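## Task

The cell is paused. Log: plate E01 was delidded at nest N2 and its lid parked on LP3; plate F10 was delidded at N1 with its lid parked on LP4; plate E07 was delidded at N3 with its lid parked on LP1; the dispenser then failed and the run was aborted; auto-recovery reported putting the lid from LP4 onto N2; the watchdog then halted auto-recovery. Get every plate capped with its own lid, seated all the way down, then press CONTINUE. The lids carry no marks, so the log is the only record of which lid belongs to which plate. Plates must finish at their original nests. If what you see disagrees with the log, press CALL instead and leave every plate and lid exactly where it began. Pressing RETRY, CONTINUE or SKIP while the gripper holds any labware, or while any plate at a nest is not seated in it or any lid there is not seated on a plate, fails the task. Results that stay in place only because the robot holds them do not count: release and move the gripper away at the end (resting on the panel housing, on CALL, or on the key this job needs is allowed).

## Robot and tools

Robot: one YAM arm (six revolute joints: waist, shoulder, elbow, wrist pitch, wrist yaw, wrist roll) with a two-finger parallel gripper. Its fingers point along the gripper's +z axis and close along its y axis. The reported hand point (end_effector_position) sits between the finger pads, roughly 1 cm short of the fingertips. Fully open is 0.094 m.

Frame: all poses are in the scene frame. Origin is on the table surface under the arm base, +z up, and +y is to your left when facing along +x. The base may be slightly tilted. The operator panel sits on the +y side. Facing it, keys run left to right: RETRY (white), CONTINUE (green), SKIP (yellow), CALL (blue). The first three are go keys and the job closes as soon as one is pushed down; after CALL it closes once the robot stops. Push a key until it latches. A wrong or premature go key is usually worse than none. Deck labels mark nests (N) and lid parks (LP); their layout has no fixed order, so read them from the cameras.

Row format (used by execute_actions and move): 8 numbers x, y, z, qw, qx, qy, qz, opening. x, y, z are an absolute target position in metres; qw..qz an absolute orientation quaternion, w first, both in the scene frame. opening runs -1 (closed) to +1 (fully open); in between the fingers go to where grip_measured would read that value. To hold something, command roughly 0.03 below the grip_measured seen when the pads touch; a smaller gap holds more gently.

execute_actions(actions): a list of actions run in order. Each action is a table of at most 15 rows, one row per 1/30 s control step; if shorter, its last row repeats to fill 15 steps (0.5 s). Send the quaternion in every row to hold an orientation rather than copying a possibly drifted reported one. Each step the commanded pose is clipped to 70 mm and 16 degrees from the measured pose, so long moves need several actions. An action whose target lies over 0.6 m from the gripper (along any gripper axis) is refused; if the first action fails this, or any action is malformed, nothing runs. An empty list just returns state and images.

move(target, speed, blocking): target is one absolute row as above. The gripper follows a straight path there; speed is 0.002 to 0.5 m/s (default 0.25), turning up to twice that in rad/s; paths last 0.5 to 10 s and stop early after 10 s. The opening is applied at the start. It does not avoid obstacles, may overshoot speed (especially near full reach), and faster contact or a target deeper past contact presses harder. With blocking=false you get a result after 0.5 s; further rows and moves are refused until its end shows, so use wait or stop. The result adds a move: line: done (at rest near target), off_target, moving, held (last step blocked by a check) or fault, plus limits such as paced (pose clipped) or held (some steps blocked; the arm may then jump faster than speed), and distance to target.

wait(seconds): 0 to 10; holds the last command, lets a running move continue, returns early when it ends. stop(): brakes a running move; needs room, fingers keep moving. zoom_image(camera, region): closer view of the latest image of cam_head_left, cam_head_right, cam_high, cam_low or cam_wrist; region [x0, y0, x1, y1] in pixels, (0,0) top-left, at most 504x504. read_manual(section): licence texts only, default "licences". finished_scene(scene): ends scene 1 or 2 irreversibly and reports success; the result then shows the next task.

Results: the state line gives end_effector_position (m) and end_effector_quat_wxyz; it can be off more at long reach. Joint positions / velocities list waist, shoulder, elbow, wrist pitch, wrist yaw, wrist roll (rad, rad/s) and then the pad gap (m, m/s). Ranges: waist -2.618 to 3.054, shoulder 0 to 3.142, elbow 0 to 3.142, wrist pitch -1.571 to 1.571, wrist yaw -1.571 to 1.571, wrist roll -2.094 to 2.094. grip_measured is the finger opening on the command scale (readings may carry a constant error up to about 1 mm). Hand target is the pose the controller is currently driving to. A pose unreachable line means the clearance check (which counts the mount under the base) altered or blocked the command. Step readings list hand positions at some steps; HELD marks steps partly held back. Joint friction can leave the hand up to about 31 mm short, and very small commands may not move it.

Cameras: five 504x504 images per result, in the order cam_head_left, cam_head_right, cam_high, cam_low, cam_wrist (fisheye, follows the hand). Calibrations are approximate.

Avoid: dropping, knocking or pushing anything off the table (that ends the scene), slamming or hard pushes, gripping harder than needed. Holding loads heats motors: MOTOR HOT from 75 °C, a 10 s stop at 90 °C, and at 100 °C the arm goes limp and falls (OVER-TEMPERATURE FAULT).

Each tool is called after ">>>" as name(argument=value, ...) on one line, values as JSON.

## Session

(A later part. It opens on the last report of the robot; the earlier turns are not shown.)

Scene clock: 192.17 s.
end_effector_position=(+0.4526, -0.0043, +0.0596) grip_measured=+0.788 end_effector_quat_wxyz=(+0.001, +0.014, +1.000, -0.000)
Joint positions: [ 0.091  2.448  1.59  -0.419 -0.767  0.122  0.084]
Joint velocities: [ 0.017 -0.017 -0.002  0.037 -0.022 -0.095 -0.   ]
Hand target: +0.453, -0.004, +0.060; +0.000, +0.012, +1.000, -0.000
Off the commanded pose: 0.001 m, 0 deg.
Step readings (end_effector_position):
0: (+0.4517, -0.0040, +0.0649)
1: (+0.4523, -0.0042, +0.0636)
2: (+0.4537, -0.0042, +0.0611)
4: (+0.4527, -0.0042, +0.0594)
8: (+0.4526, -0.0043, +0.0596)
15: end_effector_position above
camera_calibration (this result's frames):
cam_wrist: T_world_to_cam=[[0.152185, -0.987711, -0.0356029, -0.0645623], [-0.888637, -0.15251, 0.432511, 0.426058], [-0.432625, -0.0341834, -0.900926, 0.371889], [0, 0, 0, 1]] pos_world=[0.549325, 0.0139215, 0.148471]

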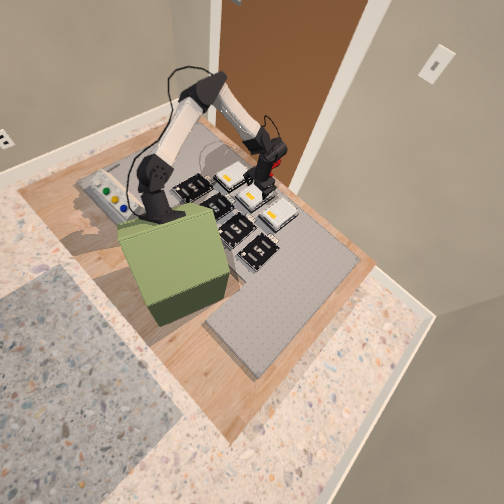

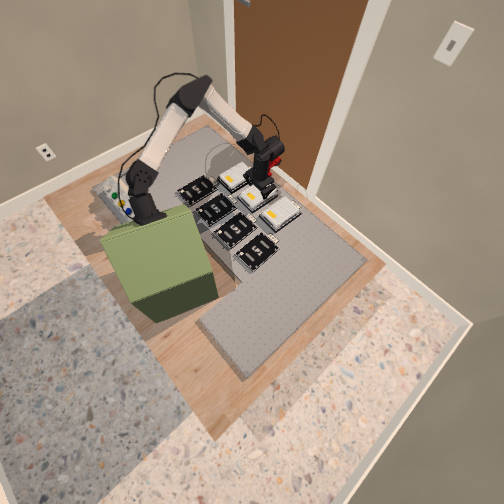

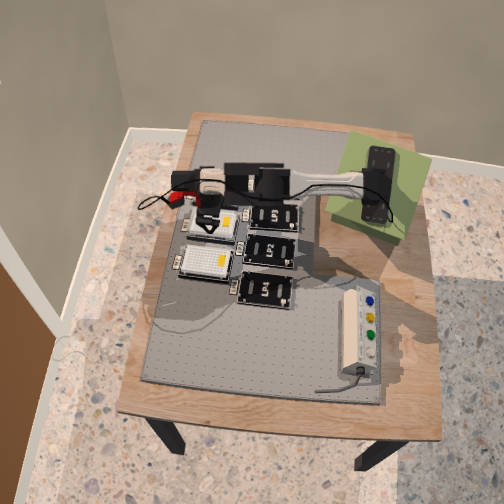

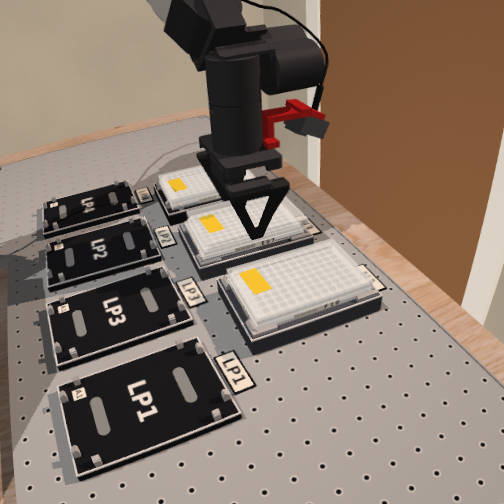

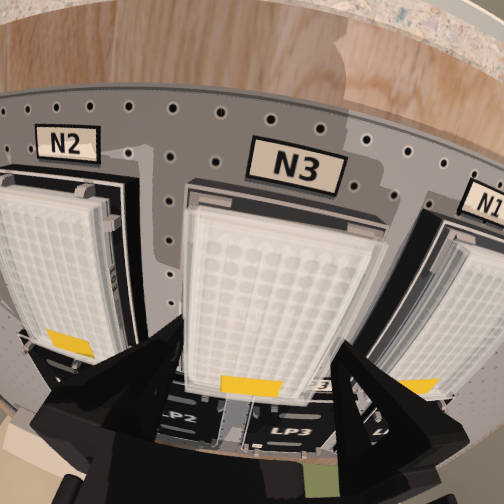

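Looks aligned. Release.

>>> execute_actions(actions=[[[0.4526,-0.0043,0.0596,0,0.013,1,0,1]]])

>>> zoom_image(camera="cam_wrist", region=[150,130,410,390])

>>> zoom_image(camera="cam_low", region=[140,140,400,360])

Scene clock: 193.00 s.
end_effector_position=(+0.4526, -0.0043, +0.0596) grip_measured=+1.000 end_effector_quat_wxyz=(+0.001, +0.014, +1.000, -0.000)
Joint positions: [ 0.091  2.448  1.59  -0.419 -0.767  0.122  0.094]
Joint velocities: [-0.012 -0.002  0.007  0.007  0.037  0.051  0.   ]
Hand target: +0.453, -0.004, +0.060; +0.000, +0.013, +1.000, +0.000
Off the commanded pose: 0.000 m, 0 deg.
Step readings (end_effector_position):
0: (+0.4526, -0.0043, +0.0596)
1: (+0.4526, -0.0043, +0.0596)
2: (+0.4526, -0.0043, +0.0596)
4: (+0.4526, -0.0043, +0.0596)
8: (+0.4526, -0.0043, +0.0596)
15: end_effector_position above
camera_calibration (this result's frames):
cam_wrist: T_world_to_cam=[[0.152185, -0.987711, -0.0356029, -0.0645623], [-0.888637, -0.15251, 0.432511, 0.426058], [-0.432625, -0.0341834, -0.900926, 0.371889], [0, 0, 0, 1]] pos_world=[0.549325, 0.0139215, 0.148471]

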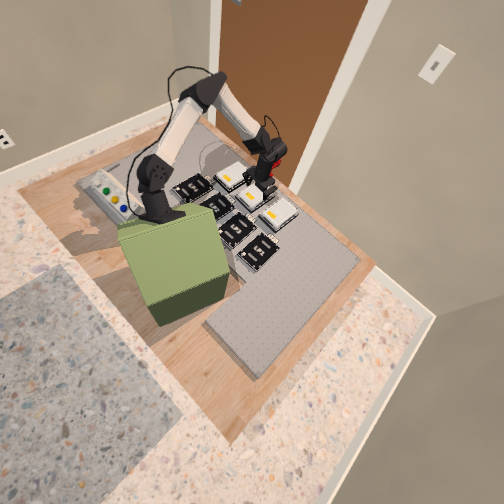

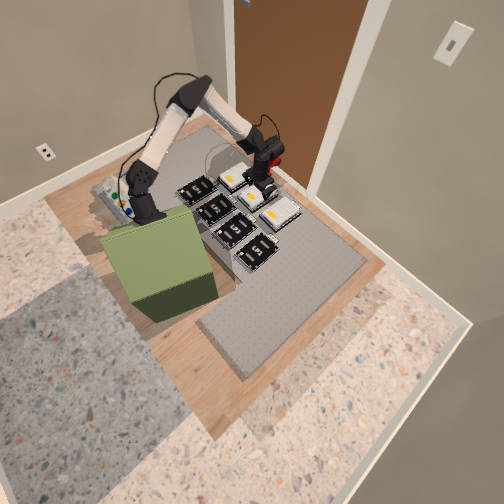

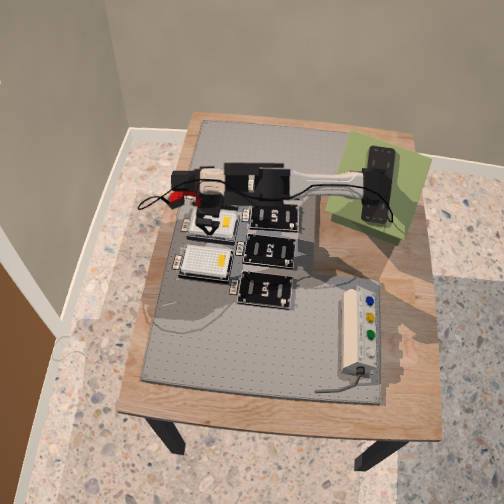

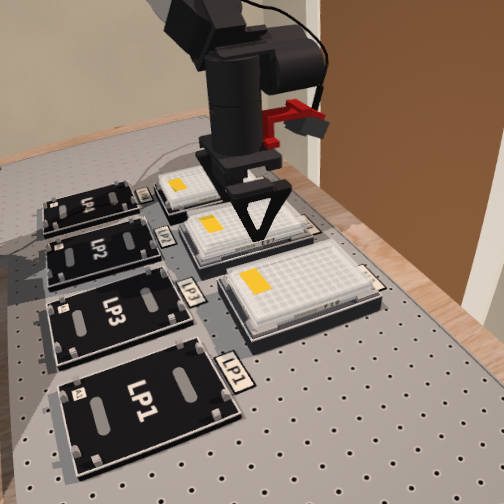

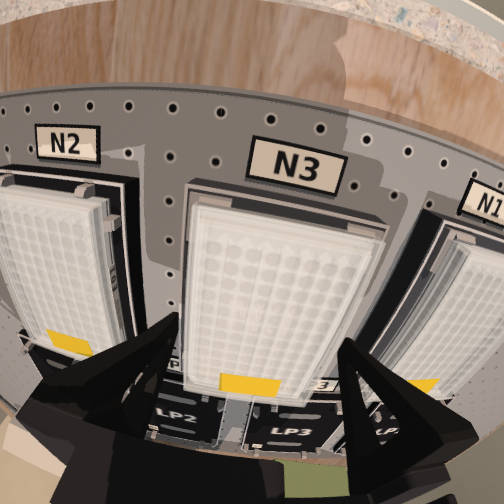

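Region (150, 130, 410, 390) of cam_wrist's 504x504 image, scaled by 1.938, with more detail than that image has.

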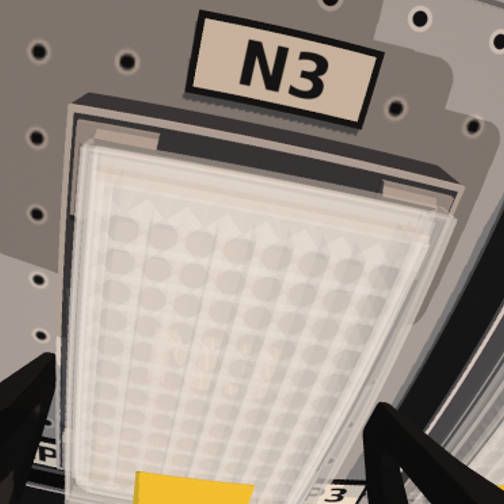

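Region (140, 140, 400, 360) of cam_low's 504x504 image, scaled by 1.938, with more detail than that image has; it fills the top 426 rows of this view, and the rest is white.

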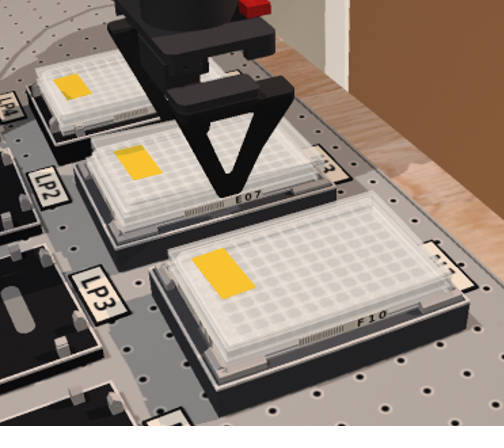

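>>> execute_actions(actions=[[[0.453,-0.004,0.125,0,0.012,1,0,1]]])

>>> zoom_image(camera="cam_low", region=[140,140,400,360])

>>> zoom_image(camera="cam_wrist", region=[40,140,504,400])

Scene clock: 193.80 s.
end_effector_position=(+0.4554, -0.0085, +0.1288) grip_measured=+1.000 end_effector_quat_wxyz=(+0.011, +0.016, +1.000, -0.005)
Joint positions: [-0.023  2.329  1.586 -0.614 -0.785 -0.009  0.094]
Joint velocities: [ 0.017  0.017 -0.017 -0.11  -0.007 -0.007  0.   ]
Hand target: +0.453, -0.004, +0.125; +0.000, +0.012, +1.000, +0.000
Off the commanded pose: 0.006 m, 1 deg.
Step readings (end_effector_position):
0: (+0.4526, -0.0043, +0.0596)
1: (+0.4523, -0.0039, +0.0640)
2: (+0.4497, -0.0037, +0.0711)
4: (+0.4543, -0.0046, +0.0930)
8: (+0.4640, -0.0087, +0.1270)
15: end_effector_position above
camera_calibration (this result's frames):
cam_wrist: T_world_to_cam=[[0.14914, -0.988565, -0.0222774, -0.0670223], [-0.897683, -0.144808, 0.416167, 0.404274], [-0.414634, -0.0420693, -0.909015, 0.428093], [0, 0, 0, 1]] pos_world=[0.550408, 0.0102957, 0.219404]

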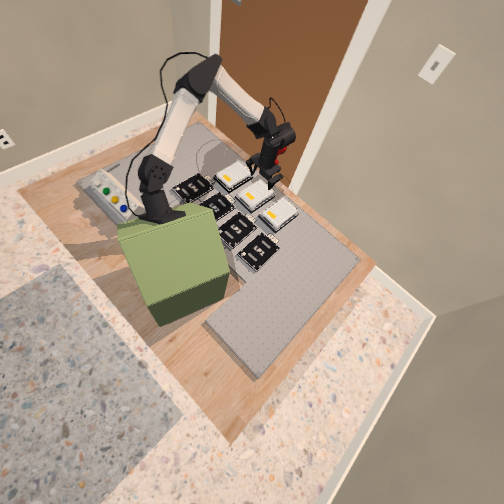

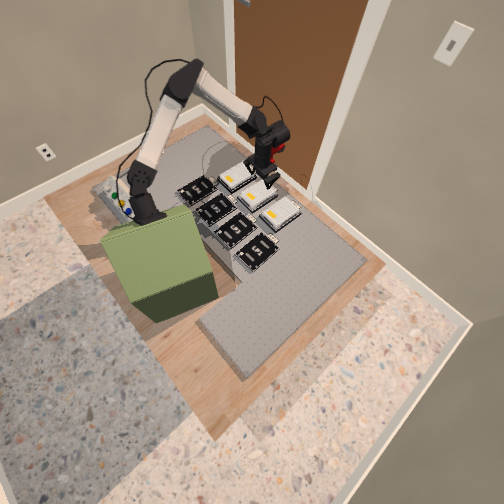

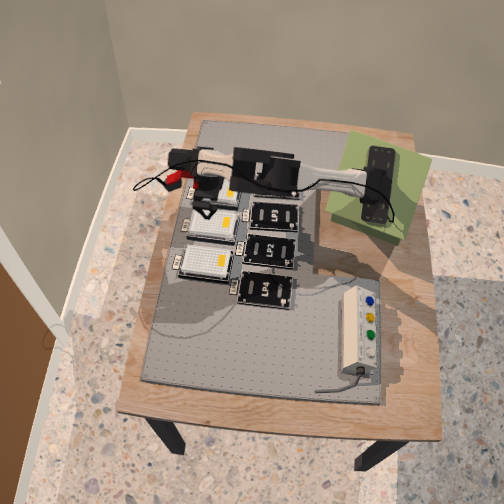

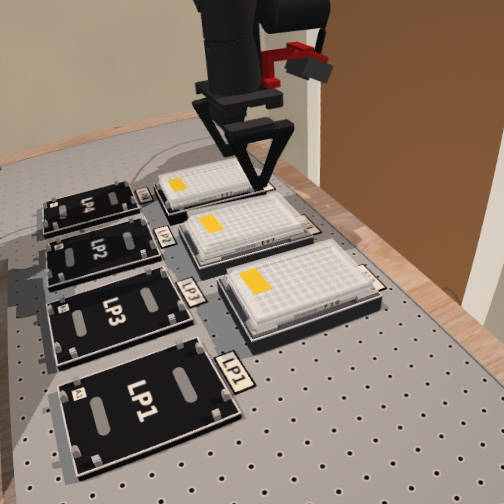

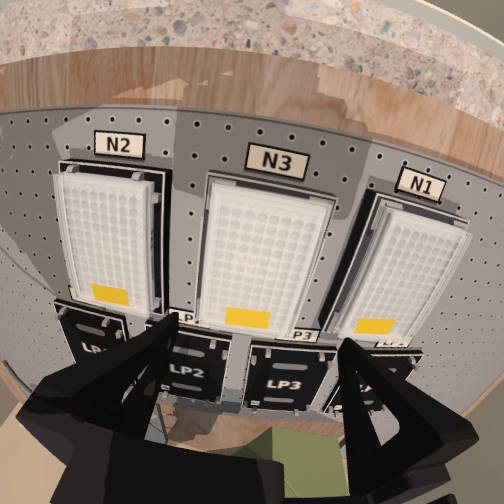

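Region (140, 140, 400, 360) of cam_low's 504x504 image, scaled by 1.938, with more detail than that image has; it fills the top 426 rows of this view, and the rest is white.

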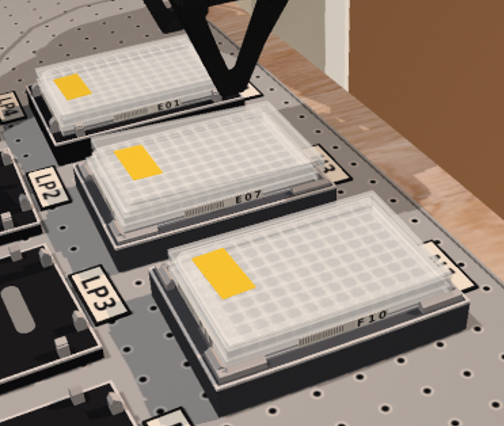

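Region (40, 140, 504, 400) of cam_wrist's 504x504 image, scaled by 1.086, with more detail than that image has; it fills the top 282 rows of this view, and the rest is white.

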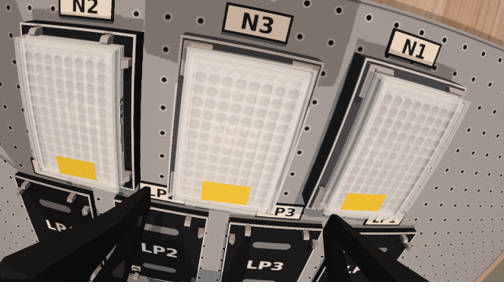

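>>> zoom_image(camera="cam_low", region=[150,150,330,290])

>>> zoom_image(camera="cam_low", region=[200,220,400,370])

Region (150, 150, 330, 290) of cam_low's 504x504 image, scaled by 2.800, with more detail than that image has.

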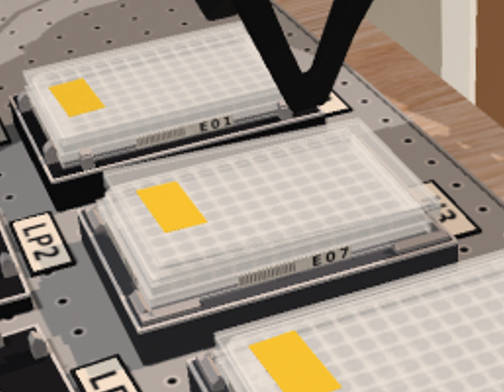

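Region (200, 220, 400, 370) of cam_low's 504x504 image, scaled by 2.520, with more detail than that image has; it fills the top 378 rows of this view, and the rest is white.

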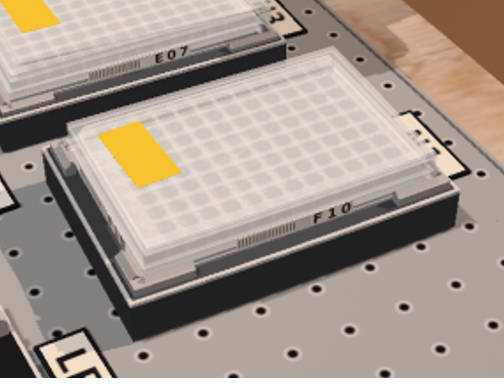

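>>> zoom_image(camera="cam_wrist", region=[185,160,355,345])

Region (185, 160, 355, 345) of cam_wrist's 504x504 image, scaled by 2.724, with more detail than that image has; it fills the left 463 columns of this view, and the rest is white.

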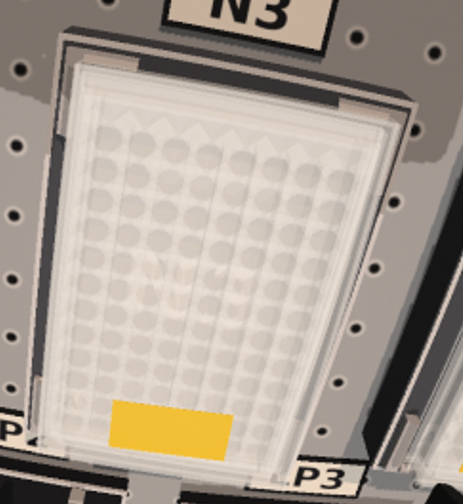

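>>> zoom_image(camera="cam_low", region=[170,200,240,270])

>>> zoom_image(camera="cam_low", region=[208,255,293,340])

Region (170, 200, 240, 270) of cam_low's 504x504 image, scaled by 7.200, with more detail than that image has.

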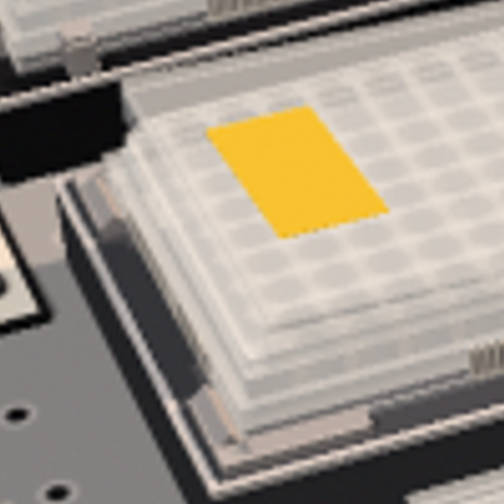

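Region (208, 255, 293, 340) of cam_low's 504x504 image, scaled by 5.929, with more detail than that image has.

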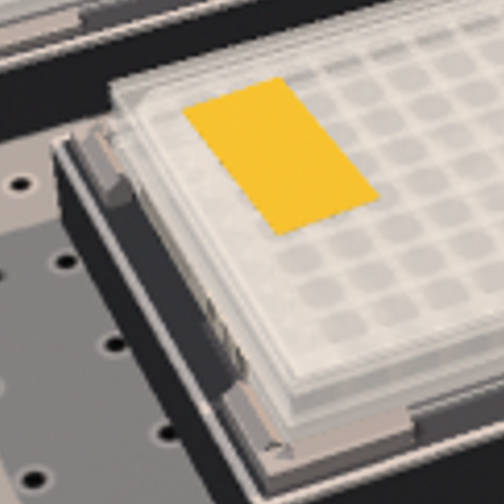

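>>> zoom_image(camera="cam_low", region=[185,190,325,275])

>>> zoom_image(camera="cam_low", region=[215,235,395,350])

Region (185, 190, 325, 275) of cam_low's 504x504 image, scaled by 3.600, with more detail than that image has; it fills the top 306 rows of this view, and the rest is white.

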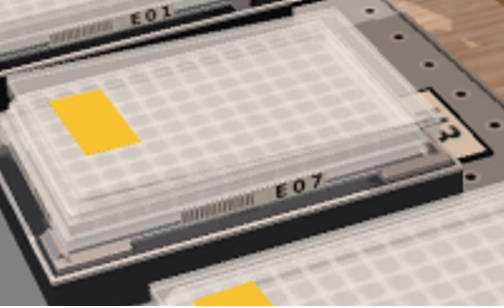

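Region (215, 235, 395, 350) of cam_low's 504x504 image, scaled by 2.800, with more detail than that image has; it fills the top 322 rows of this view, and the rest is white.

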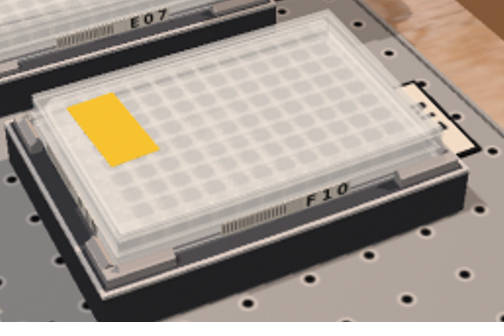

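>>> zoom_image(camera="cam_high", region=[170,165,260,290])

>>> zoom_image(camera="cam_head_right", region=[205,150,315,240])

Region (170, 165, 260, 290) of cam_high's 504x504 image, scaled by 4.032, with more detail than that image has; it fills the left 363 columns of this view, and the rest is white.

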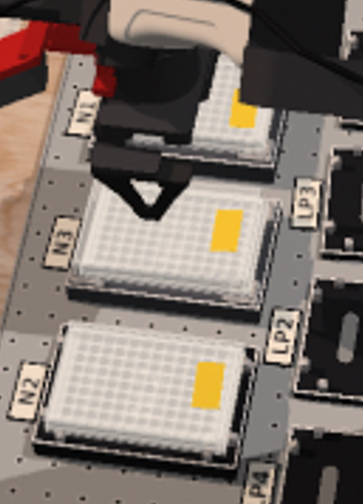

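Region (205, 150, 315, 240) of cam_head_right's 504x504 image, scaled by 4.582, with more detail than that image has; it fills the top 412 rows of this view, and the rest is white.

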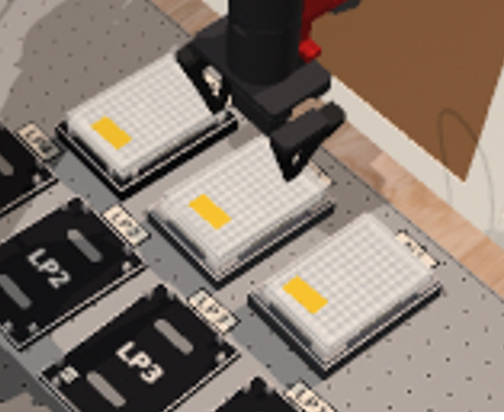

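>>> zoom_image(camera="cam_low", region=[178,205,228,275])

>>> zoom_image(camera="cam_low", region=[212,262,272,346])

Region (178, 205, 228, 275) of cam_low's 504x504 image, scaled by 7.200, with more detail than that image has; it fills the left 360 columns of this view, and the rest is white.

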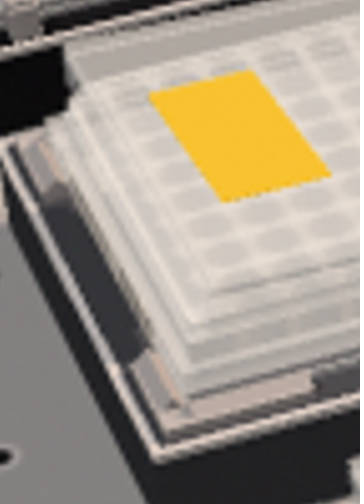

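Region (212, 262, 272, 346) of cam_low's 504x504 image, scaled by 6.000, with more detail than that image has; it fills the left 360 columns of this view, and the rest is white.

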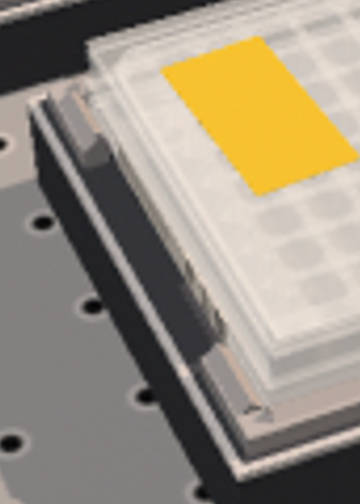

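>>> move(target=[0.27,-0.02,0.10,0,0.012,1,0,1], speed=0.25)

>>> zoom_image(camera="cam_wrist", region=[60,30,460,260])

Scene clock: 205.90 s.
end_effector_position=(+0.2757, -0.0272, +0.0991) grip_measured=+1.000 end_effector_quat_wxyz=(+0.001, +0.017, +1.000, -0.004)
Joint positions: [-0.023  2.109  0.728 -0.005 -0.787 -0.027  0.094]
Joint velocities: [ 0.002 -0.002 -0.002 -0.007 -0.007  0.022  0.   ]
Hand target: +0.271, -0.020, +0.099; -0.001, +0.012, +1.000, +0.000
Off the commanded pose: 0.009 m, 1 deg.
move: done
camera_calibration (this result's frames):
cam_wrist: T_world_to_cam=[[0.145925, -0.988893, -0.0282132, -0.0578358], [-0.889431, -0.143627, 0.433918, 0.248615], [-0.43315, -0.0382256, -0.900511, 0.330161], [0, 0, 0, 1]] pos_world=[0.372575, -0.0088649, 0.187803]

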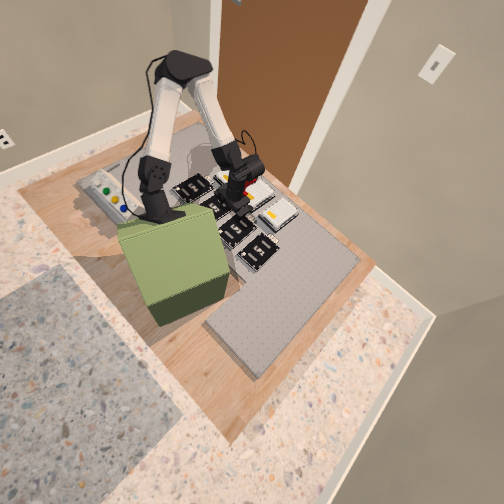

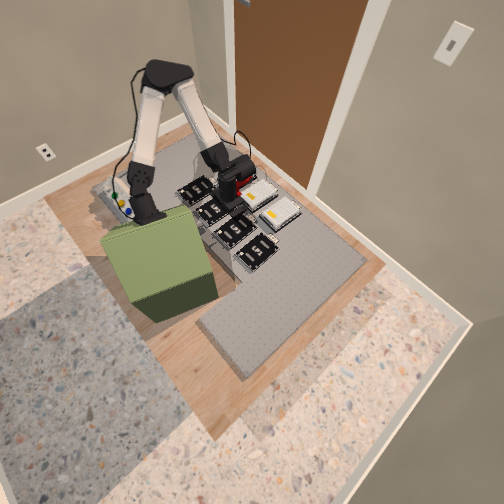

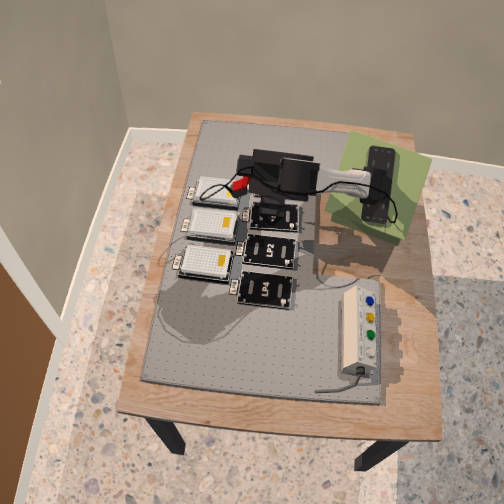

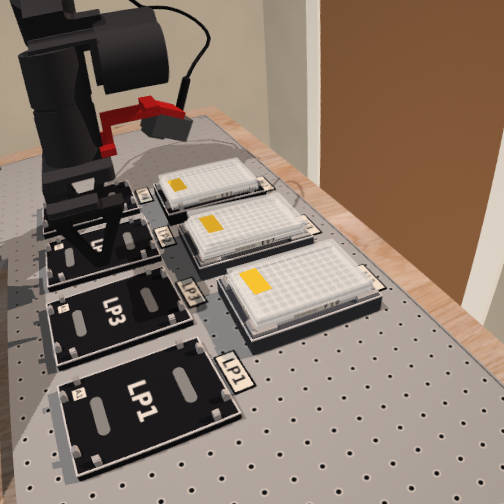

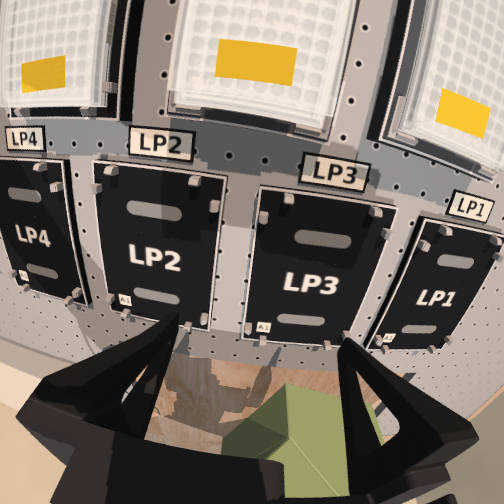

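Region (60, 30, 460, 260) of cam_wrist's 504x504 image, scaled by 1.260, with more detail than that image has; it fills the top 290 rows of this view, and the rest is white.

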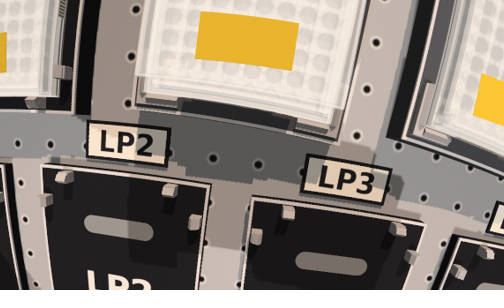

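>>> zoom_image(camera="cam_wrist", region=[150,40,370,150])

>>> zoom_image(camera="cam_wrist", region=[360,70,504,200])

Region (150, 40, 370, 150) of cam_wrist's 504x504 image, scaled by 2.291, with more detail than that image has.

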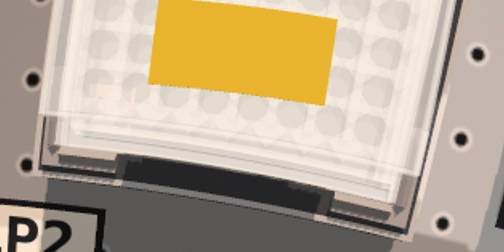

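Region (360, 70, 504, 200) of cam_wrist's 504x504 image, scaled by 3.500, with more detail than that image has; it fills the top 455 rows of this view, and the rest is white.

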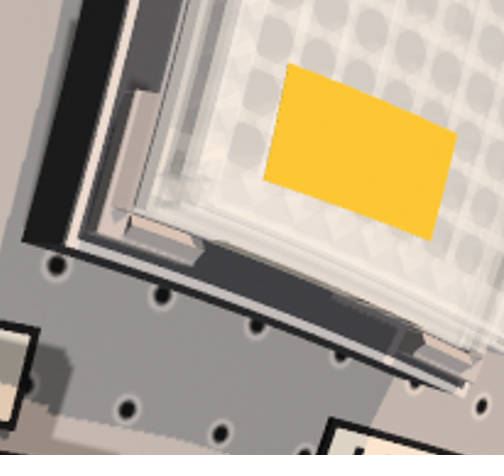

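>>> move(target=[0.452,-0.003,0.11,0,0.012,1,0,1], speed=0.25)

>>> execute_actions(actions=[[[0.452,-0.004,0.070,0,0.012,1,0,1]]])

Scene clock: 212.23 s.
end_effector_position=(+0.4494, -0.0067, +0.1171) grip_measured=+1.000 end_effector_quat_wxyz=(+0.008, +0.019, +1.000, -0.002)
Joint positions: [-0.003  2.333  1.553 -0.568 -0.787  0.018  0.094]
Joint velocities: [ 0.007 -0.012 -0.012 -0.007 -0.022  0.007  0.   ]
Hand target: +0.451, -0.003, +0.111; +0.001, +0.012, +1.000, -0.000
Off the commanded pose: 0.008 m, 1 deg.
move: done
camera_calibration (this result's frames):
cam_wrist: T_world_to_cam=[[0.143214, -0.989246, -0.0297074, -0.0610012], [-0.8957, -0.142322, 0.421266, 0.402541], [-0.420964, -0.0337222, -0.90645, 0.417684], [0, 0, 0, 1]] pos_world=[0.545122, 0.0110305, 0.207221]

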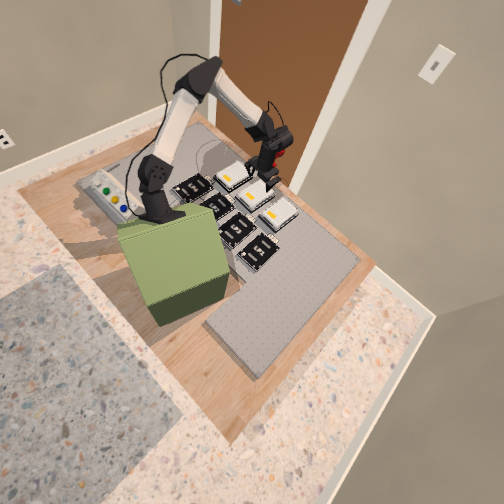

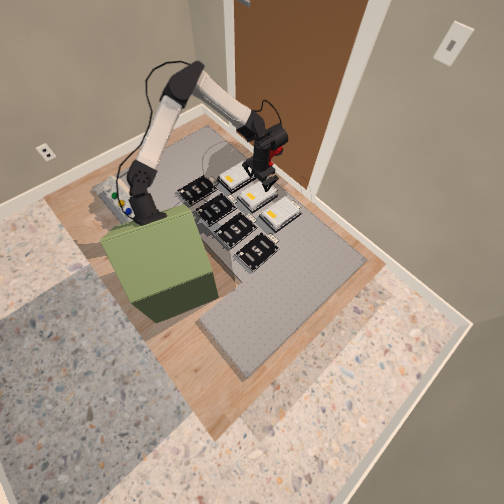

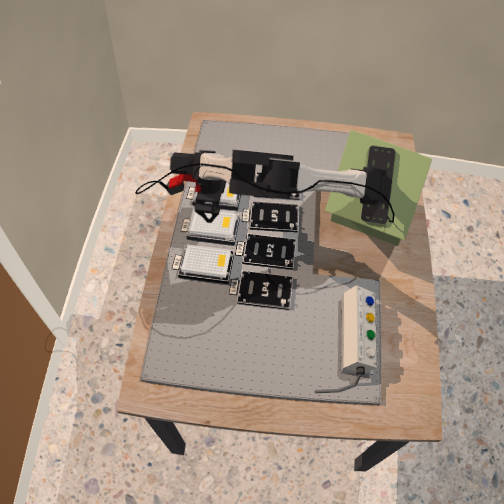

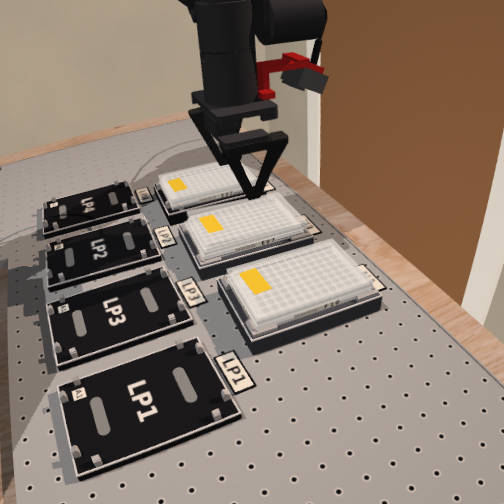

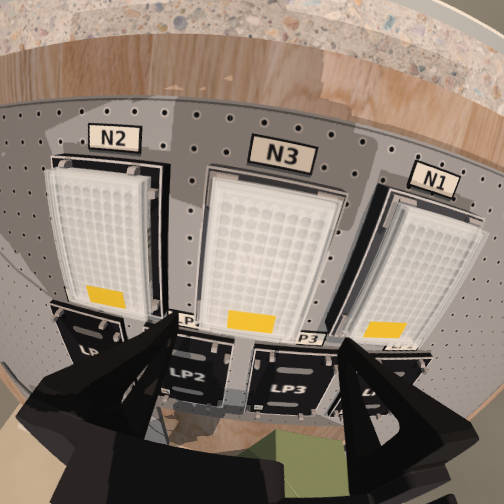

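Scene clock: 212.73 s.
end_effector_position=(+0.4380, -0.0043, +0.0686) grip_measured=+1.000 end_effector_quat_wxyz=(-0.015, +0.021, +1.000, +0.003)
Joint positions: [ 0.077  2.418  1.553 -0.47  -0.78   0.086  0.094]
Joint velocities: [-0.012 -0.017  0.007  0.066 -0.037  0.081  0.   ]
Hand target: +0.452, -0.004, +0.070; +0.000, +0.012, +1.000, +0.000
Off the commanded pose: 0.014 m, 2 deg.
Step readings (end_effector_position):
0: (+0.4494, -0.0067, +0.1171)
1: (+0.4499, -0.0066, +0.1141)
2: (+0.4514, -0.0065, +0.1091)
4: (+0.4483, -0.0047, +0.0940)
8: (+0.4368, -0.0032, +0.0706)
15: end_effector_position above
camera_calibration (this result's frames):
cam_wrist: T_world_to_cam=[[0.136577, -0.98955, -0.0462242, -0.0544609], [-0.876118, -0.142436, 0.460576, 0.401785], [-0.462347, -0.0224064, -0.886416, 0.385763], [0, 0, 0, 1]] pos_world=[0.537805, 0.0119804, 0.154377]

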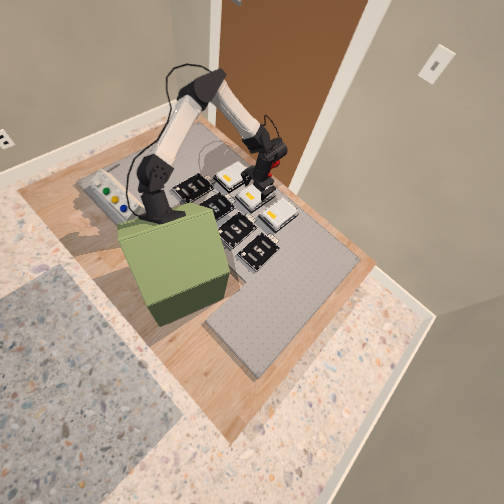

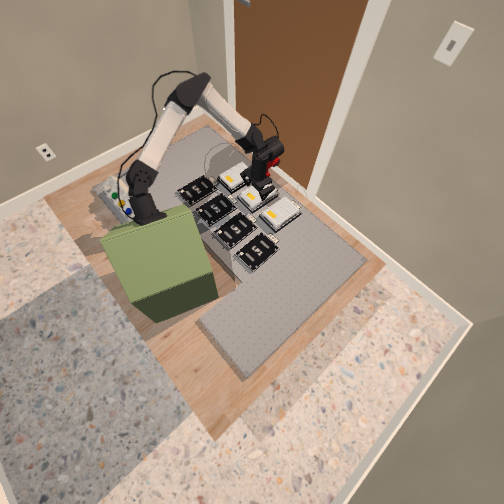

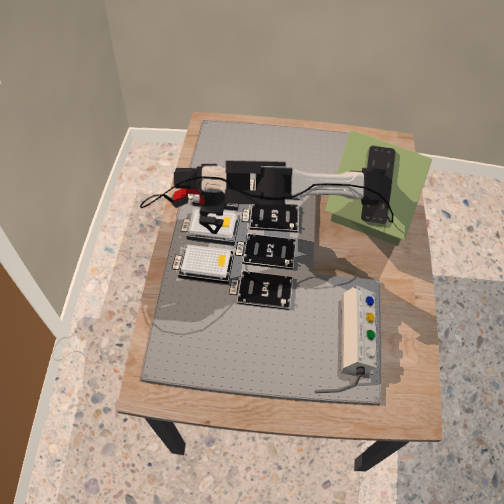

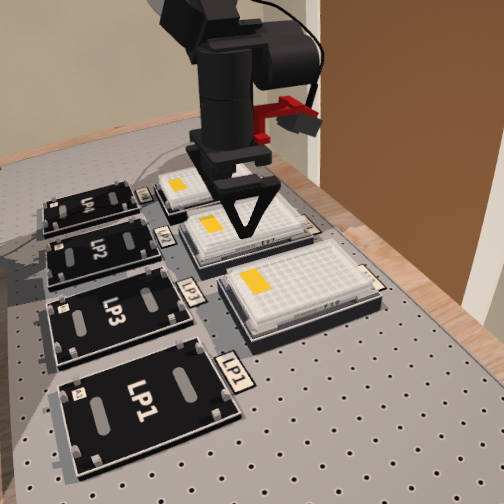

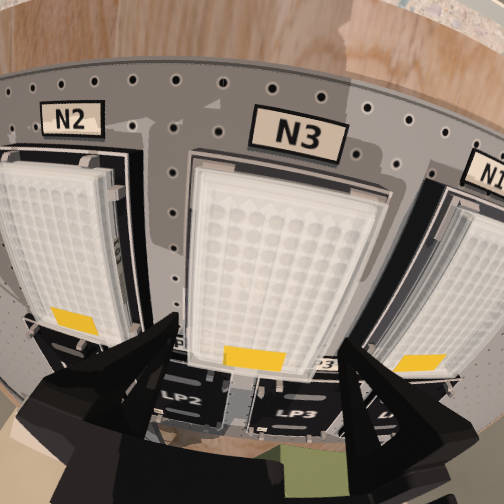

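>>> zoom_image(camera="cam_wrist", region=[170,130,410,250])

Region (170, 130, 410, 250) of cam_wrist's 504x504 image, scaled by 2.100, with more detail than that image has.

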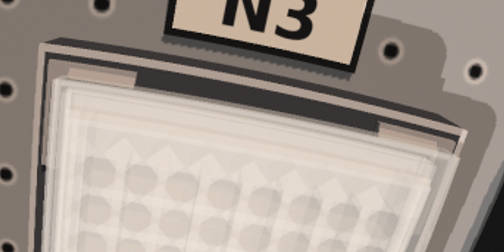

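>>> execute_actions(actions=[[[0.458,-0.004,0.069,0.012,0.012,1,0,1],[0.458,-0.004,0.069,0.012,0.012,1,0,1],[0.458,-0.004,0.069,0.012,0.012,1,0,1],[0.458,-0.004,0.069,0.012,0.012,1,0,1],[0.450,-0.004,0.069,0,0.012,1,0,1]],[[0.450,-0.004,0.040,0,0.012,1,0,1],[0.450,-0.004,0.040,0,0.012,1,0,1],[0.450,-0.004,0.040,0,0.012,1,0,1],[0.450,-0.004,0.058,0,0.012,1,0,1]]])

Scene clock: 216.37 s.
end_effector_position=(+0.4416, -0.0047, +0.0559) grip_measured=+1.000 end_effector_quat_wxyz=(-0.007, +0.019, +1.000, +0.002)
Joint positions: [ 0.096  2.441  1.553 -0.406 -0.772  0.125  0.094]
Joint velocities: [-0.012  0.012  0.012  0.037  0.007  0.022  0.   ]
Hand target: +0.450, -0.004, +0.058; +0.000, +0.012, +1.000, -0.000
Off the commanded pose: 0.009 m, 1 deg.
Step readings (end_effector_position; steps 1 to 15: 1st action; 16 to 30: 2nd action):
0: (+0.4391, -0.0043, +0.0686)
1: (+0.4399, -0.0044, +0.0685)
2: (+0.4411, -0.0044, +0.0685)
4: (+0.4432, -0.0043, +0.0685)
8: (+0.4434, -0.0043, +0.0685)
15: (+0.4434, -0.0043, +0.0685)
16: (+0.4439, -0.0046, +0.0668)
17: (+0.4453, -0.0049, +0.0641)
19: (+0.4436, -0.0049, +0.0576)
23: (+0.4416, -0.0047, +0.0559)
30: end_effector_position above
camera_calibration (this result's frames):
cam_wrist: T_world_to_cam=[[0.140317, -0.989182, -0.0427917, -0.0577772], [-0.882973, -0.144571, 0.446608, 0.414562], [-0.447963, -0.0248828, -0.893706, 0.370259], [0, 0, 0, 1]] pos_world=[0.540016, 0.0119946, 0.143284]

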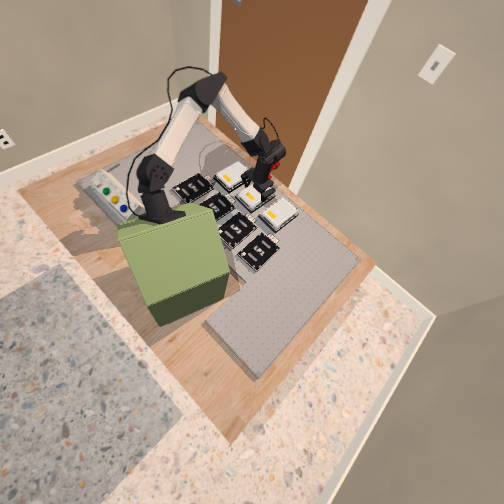

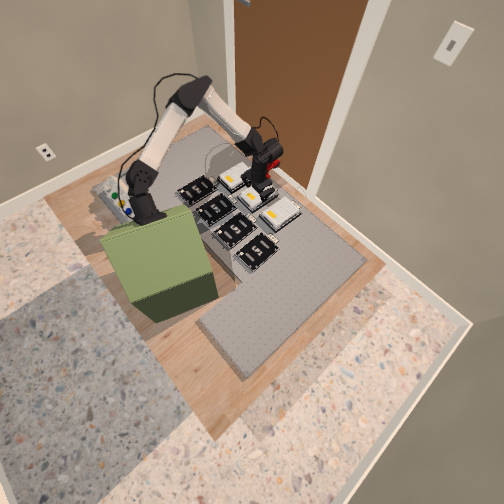

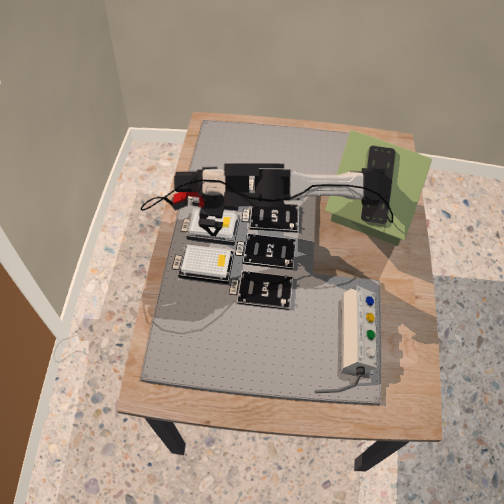

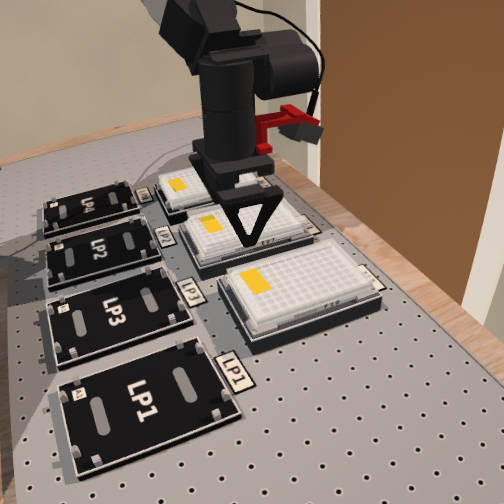

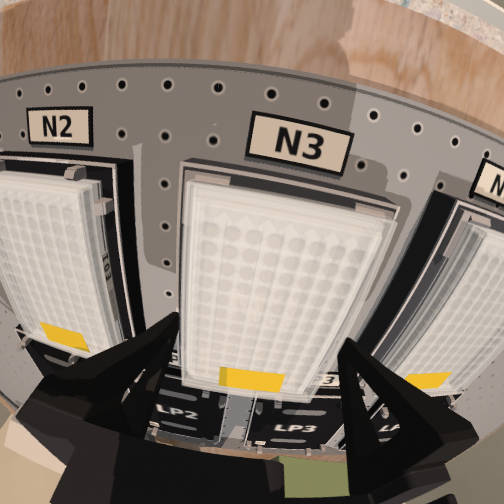

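>>> execute_actions(actions=[[[0.4416,-0.0047,0.056,-0.005,0.016,1,0,0.765]]])

>>> zoom_image(camera="cam_wrist", region=[150,130,410,390])

Scene clock: 217.23 s.
end_effector_position=(+0.4416, -0.0047, +0.0559) grip_measured=+0.789 end_effector_quat_wxyz=(-0.007, +0.019, +1.000, +0.002)
Joint positions: [ 0.096  2.441  1.553 -0.406 -0.772  0.125  0.084]
Joint velocities: [ 0.002 -0.007  0.002  0.007 -0.022 -0.051  0.   ]
Hand target: +0.442, -0.005, +0.056; -0.005, +0.016, +1.000, +0.000
Off the commanded pose: 0.000 m, 1 deg.
Step readings (end_effector_position):
0: (+0.4416, -0.0047, +0.0559)
1: (+0.4416, -0.0047, +0.0559)
2: (+0.4416, -0.0047, +0.0559)
4: (+0.4416, -0.0047, +0.0559)
8: (+0.4416, -0.0047, +0.0559)
15: end_effector_position above
camera_calibration (this result's frames):
cam_wrist: T_world_to_cam=[[0.140317, -0.989182, -0.0427917, -0.0577772], [-0.882973, -0.144571, 0.446608, 0.414562], [-0.447963, -0.0248828, -0.893706, 0.370259], [0, 0, 0, 1]] pos_world=[0.540016, 0.0119946, 0.143284]

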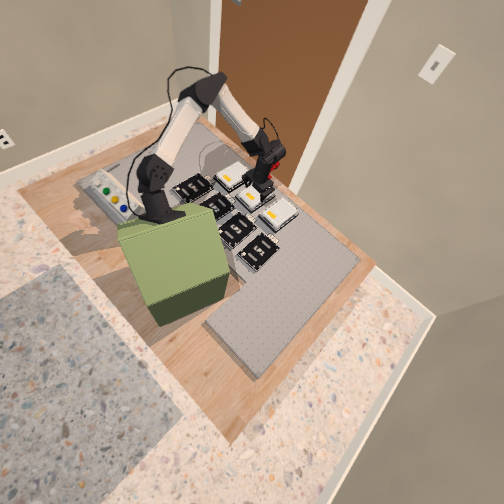

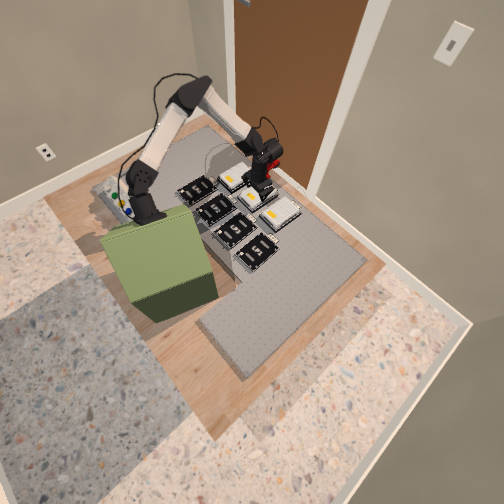

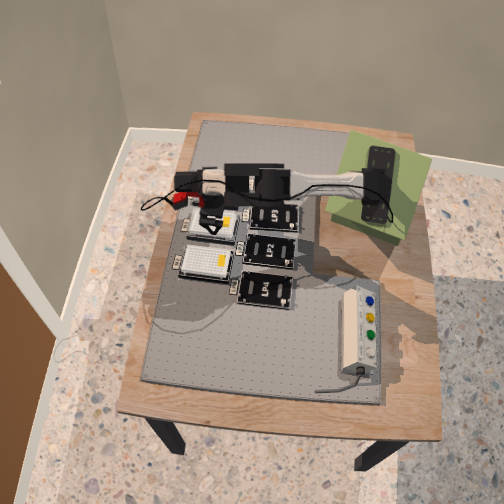

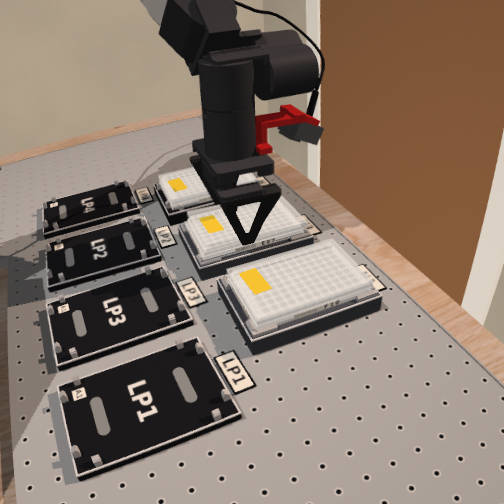

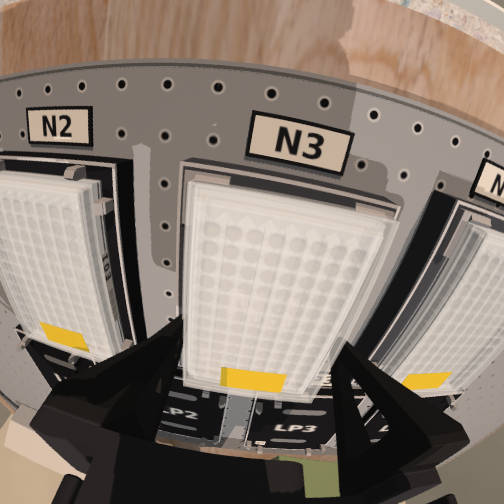

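Region (150, 130, 410, 390) of cam_wrist's 504x504 image, scaled by 1.938, with more detail than that image has.

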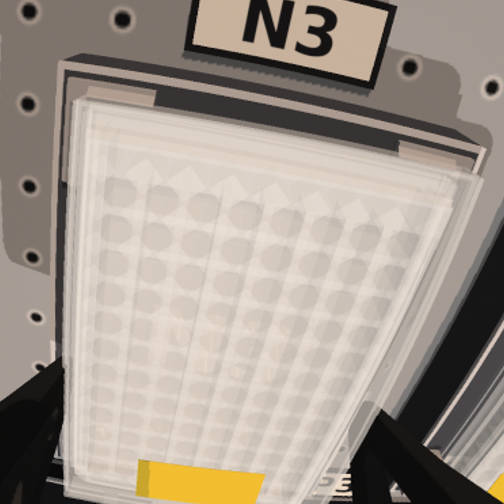

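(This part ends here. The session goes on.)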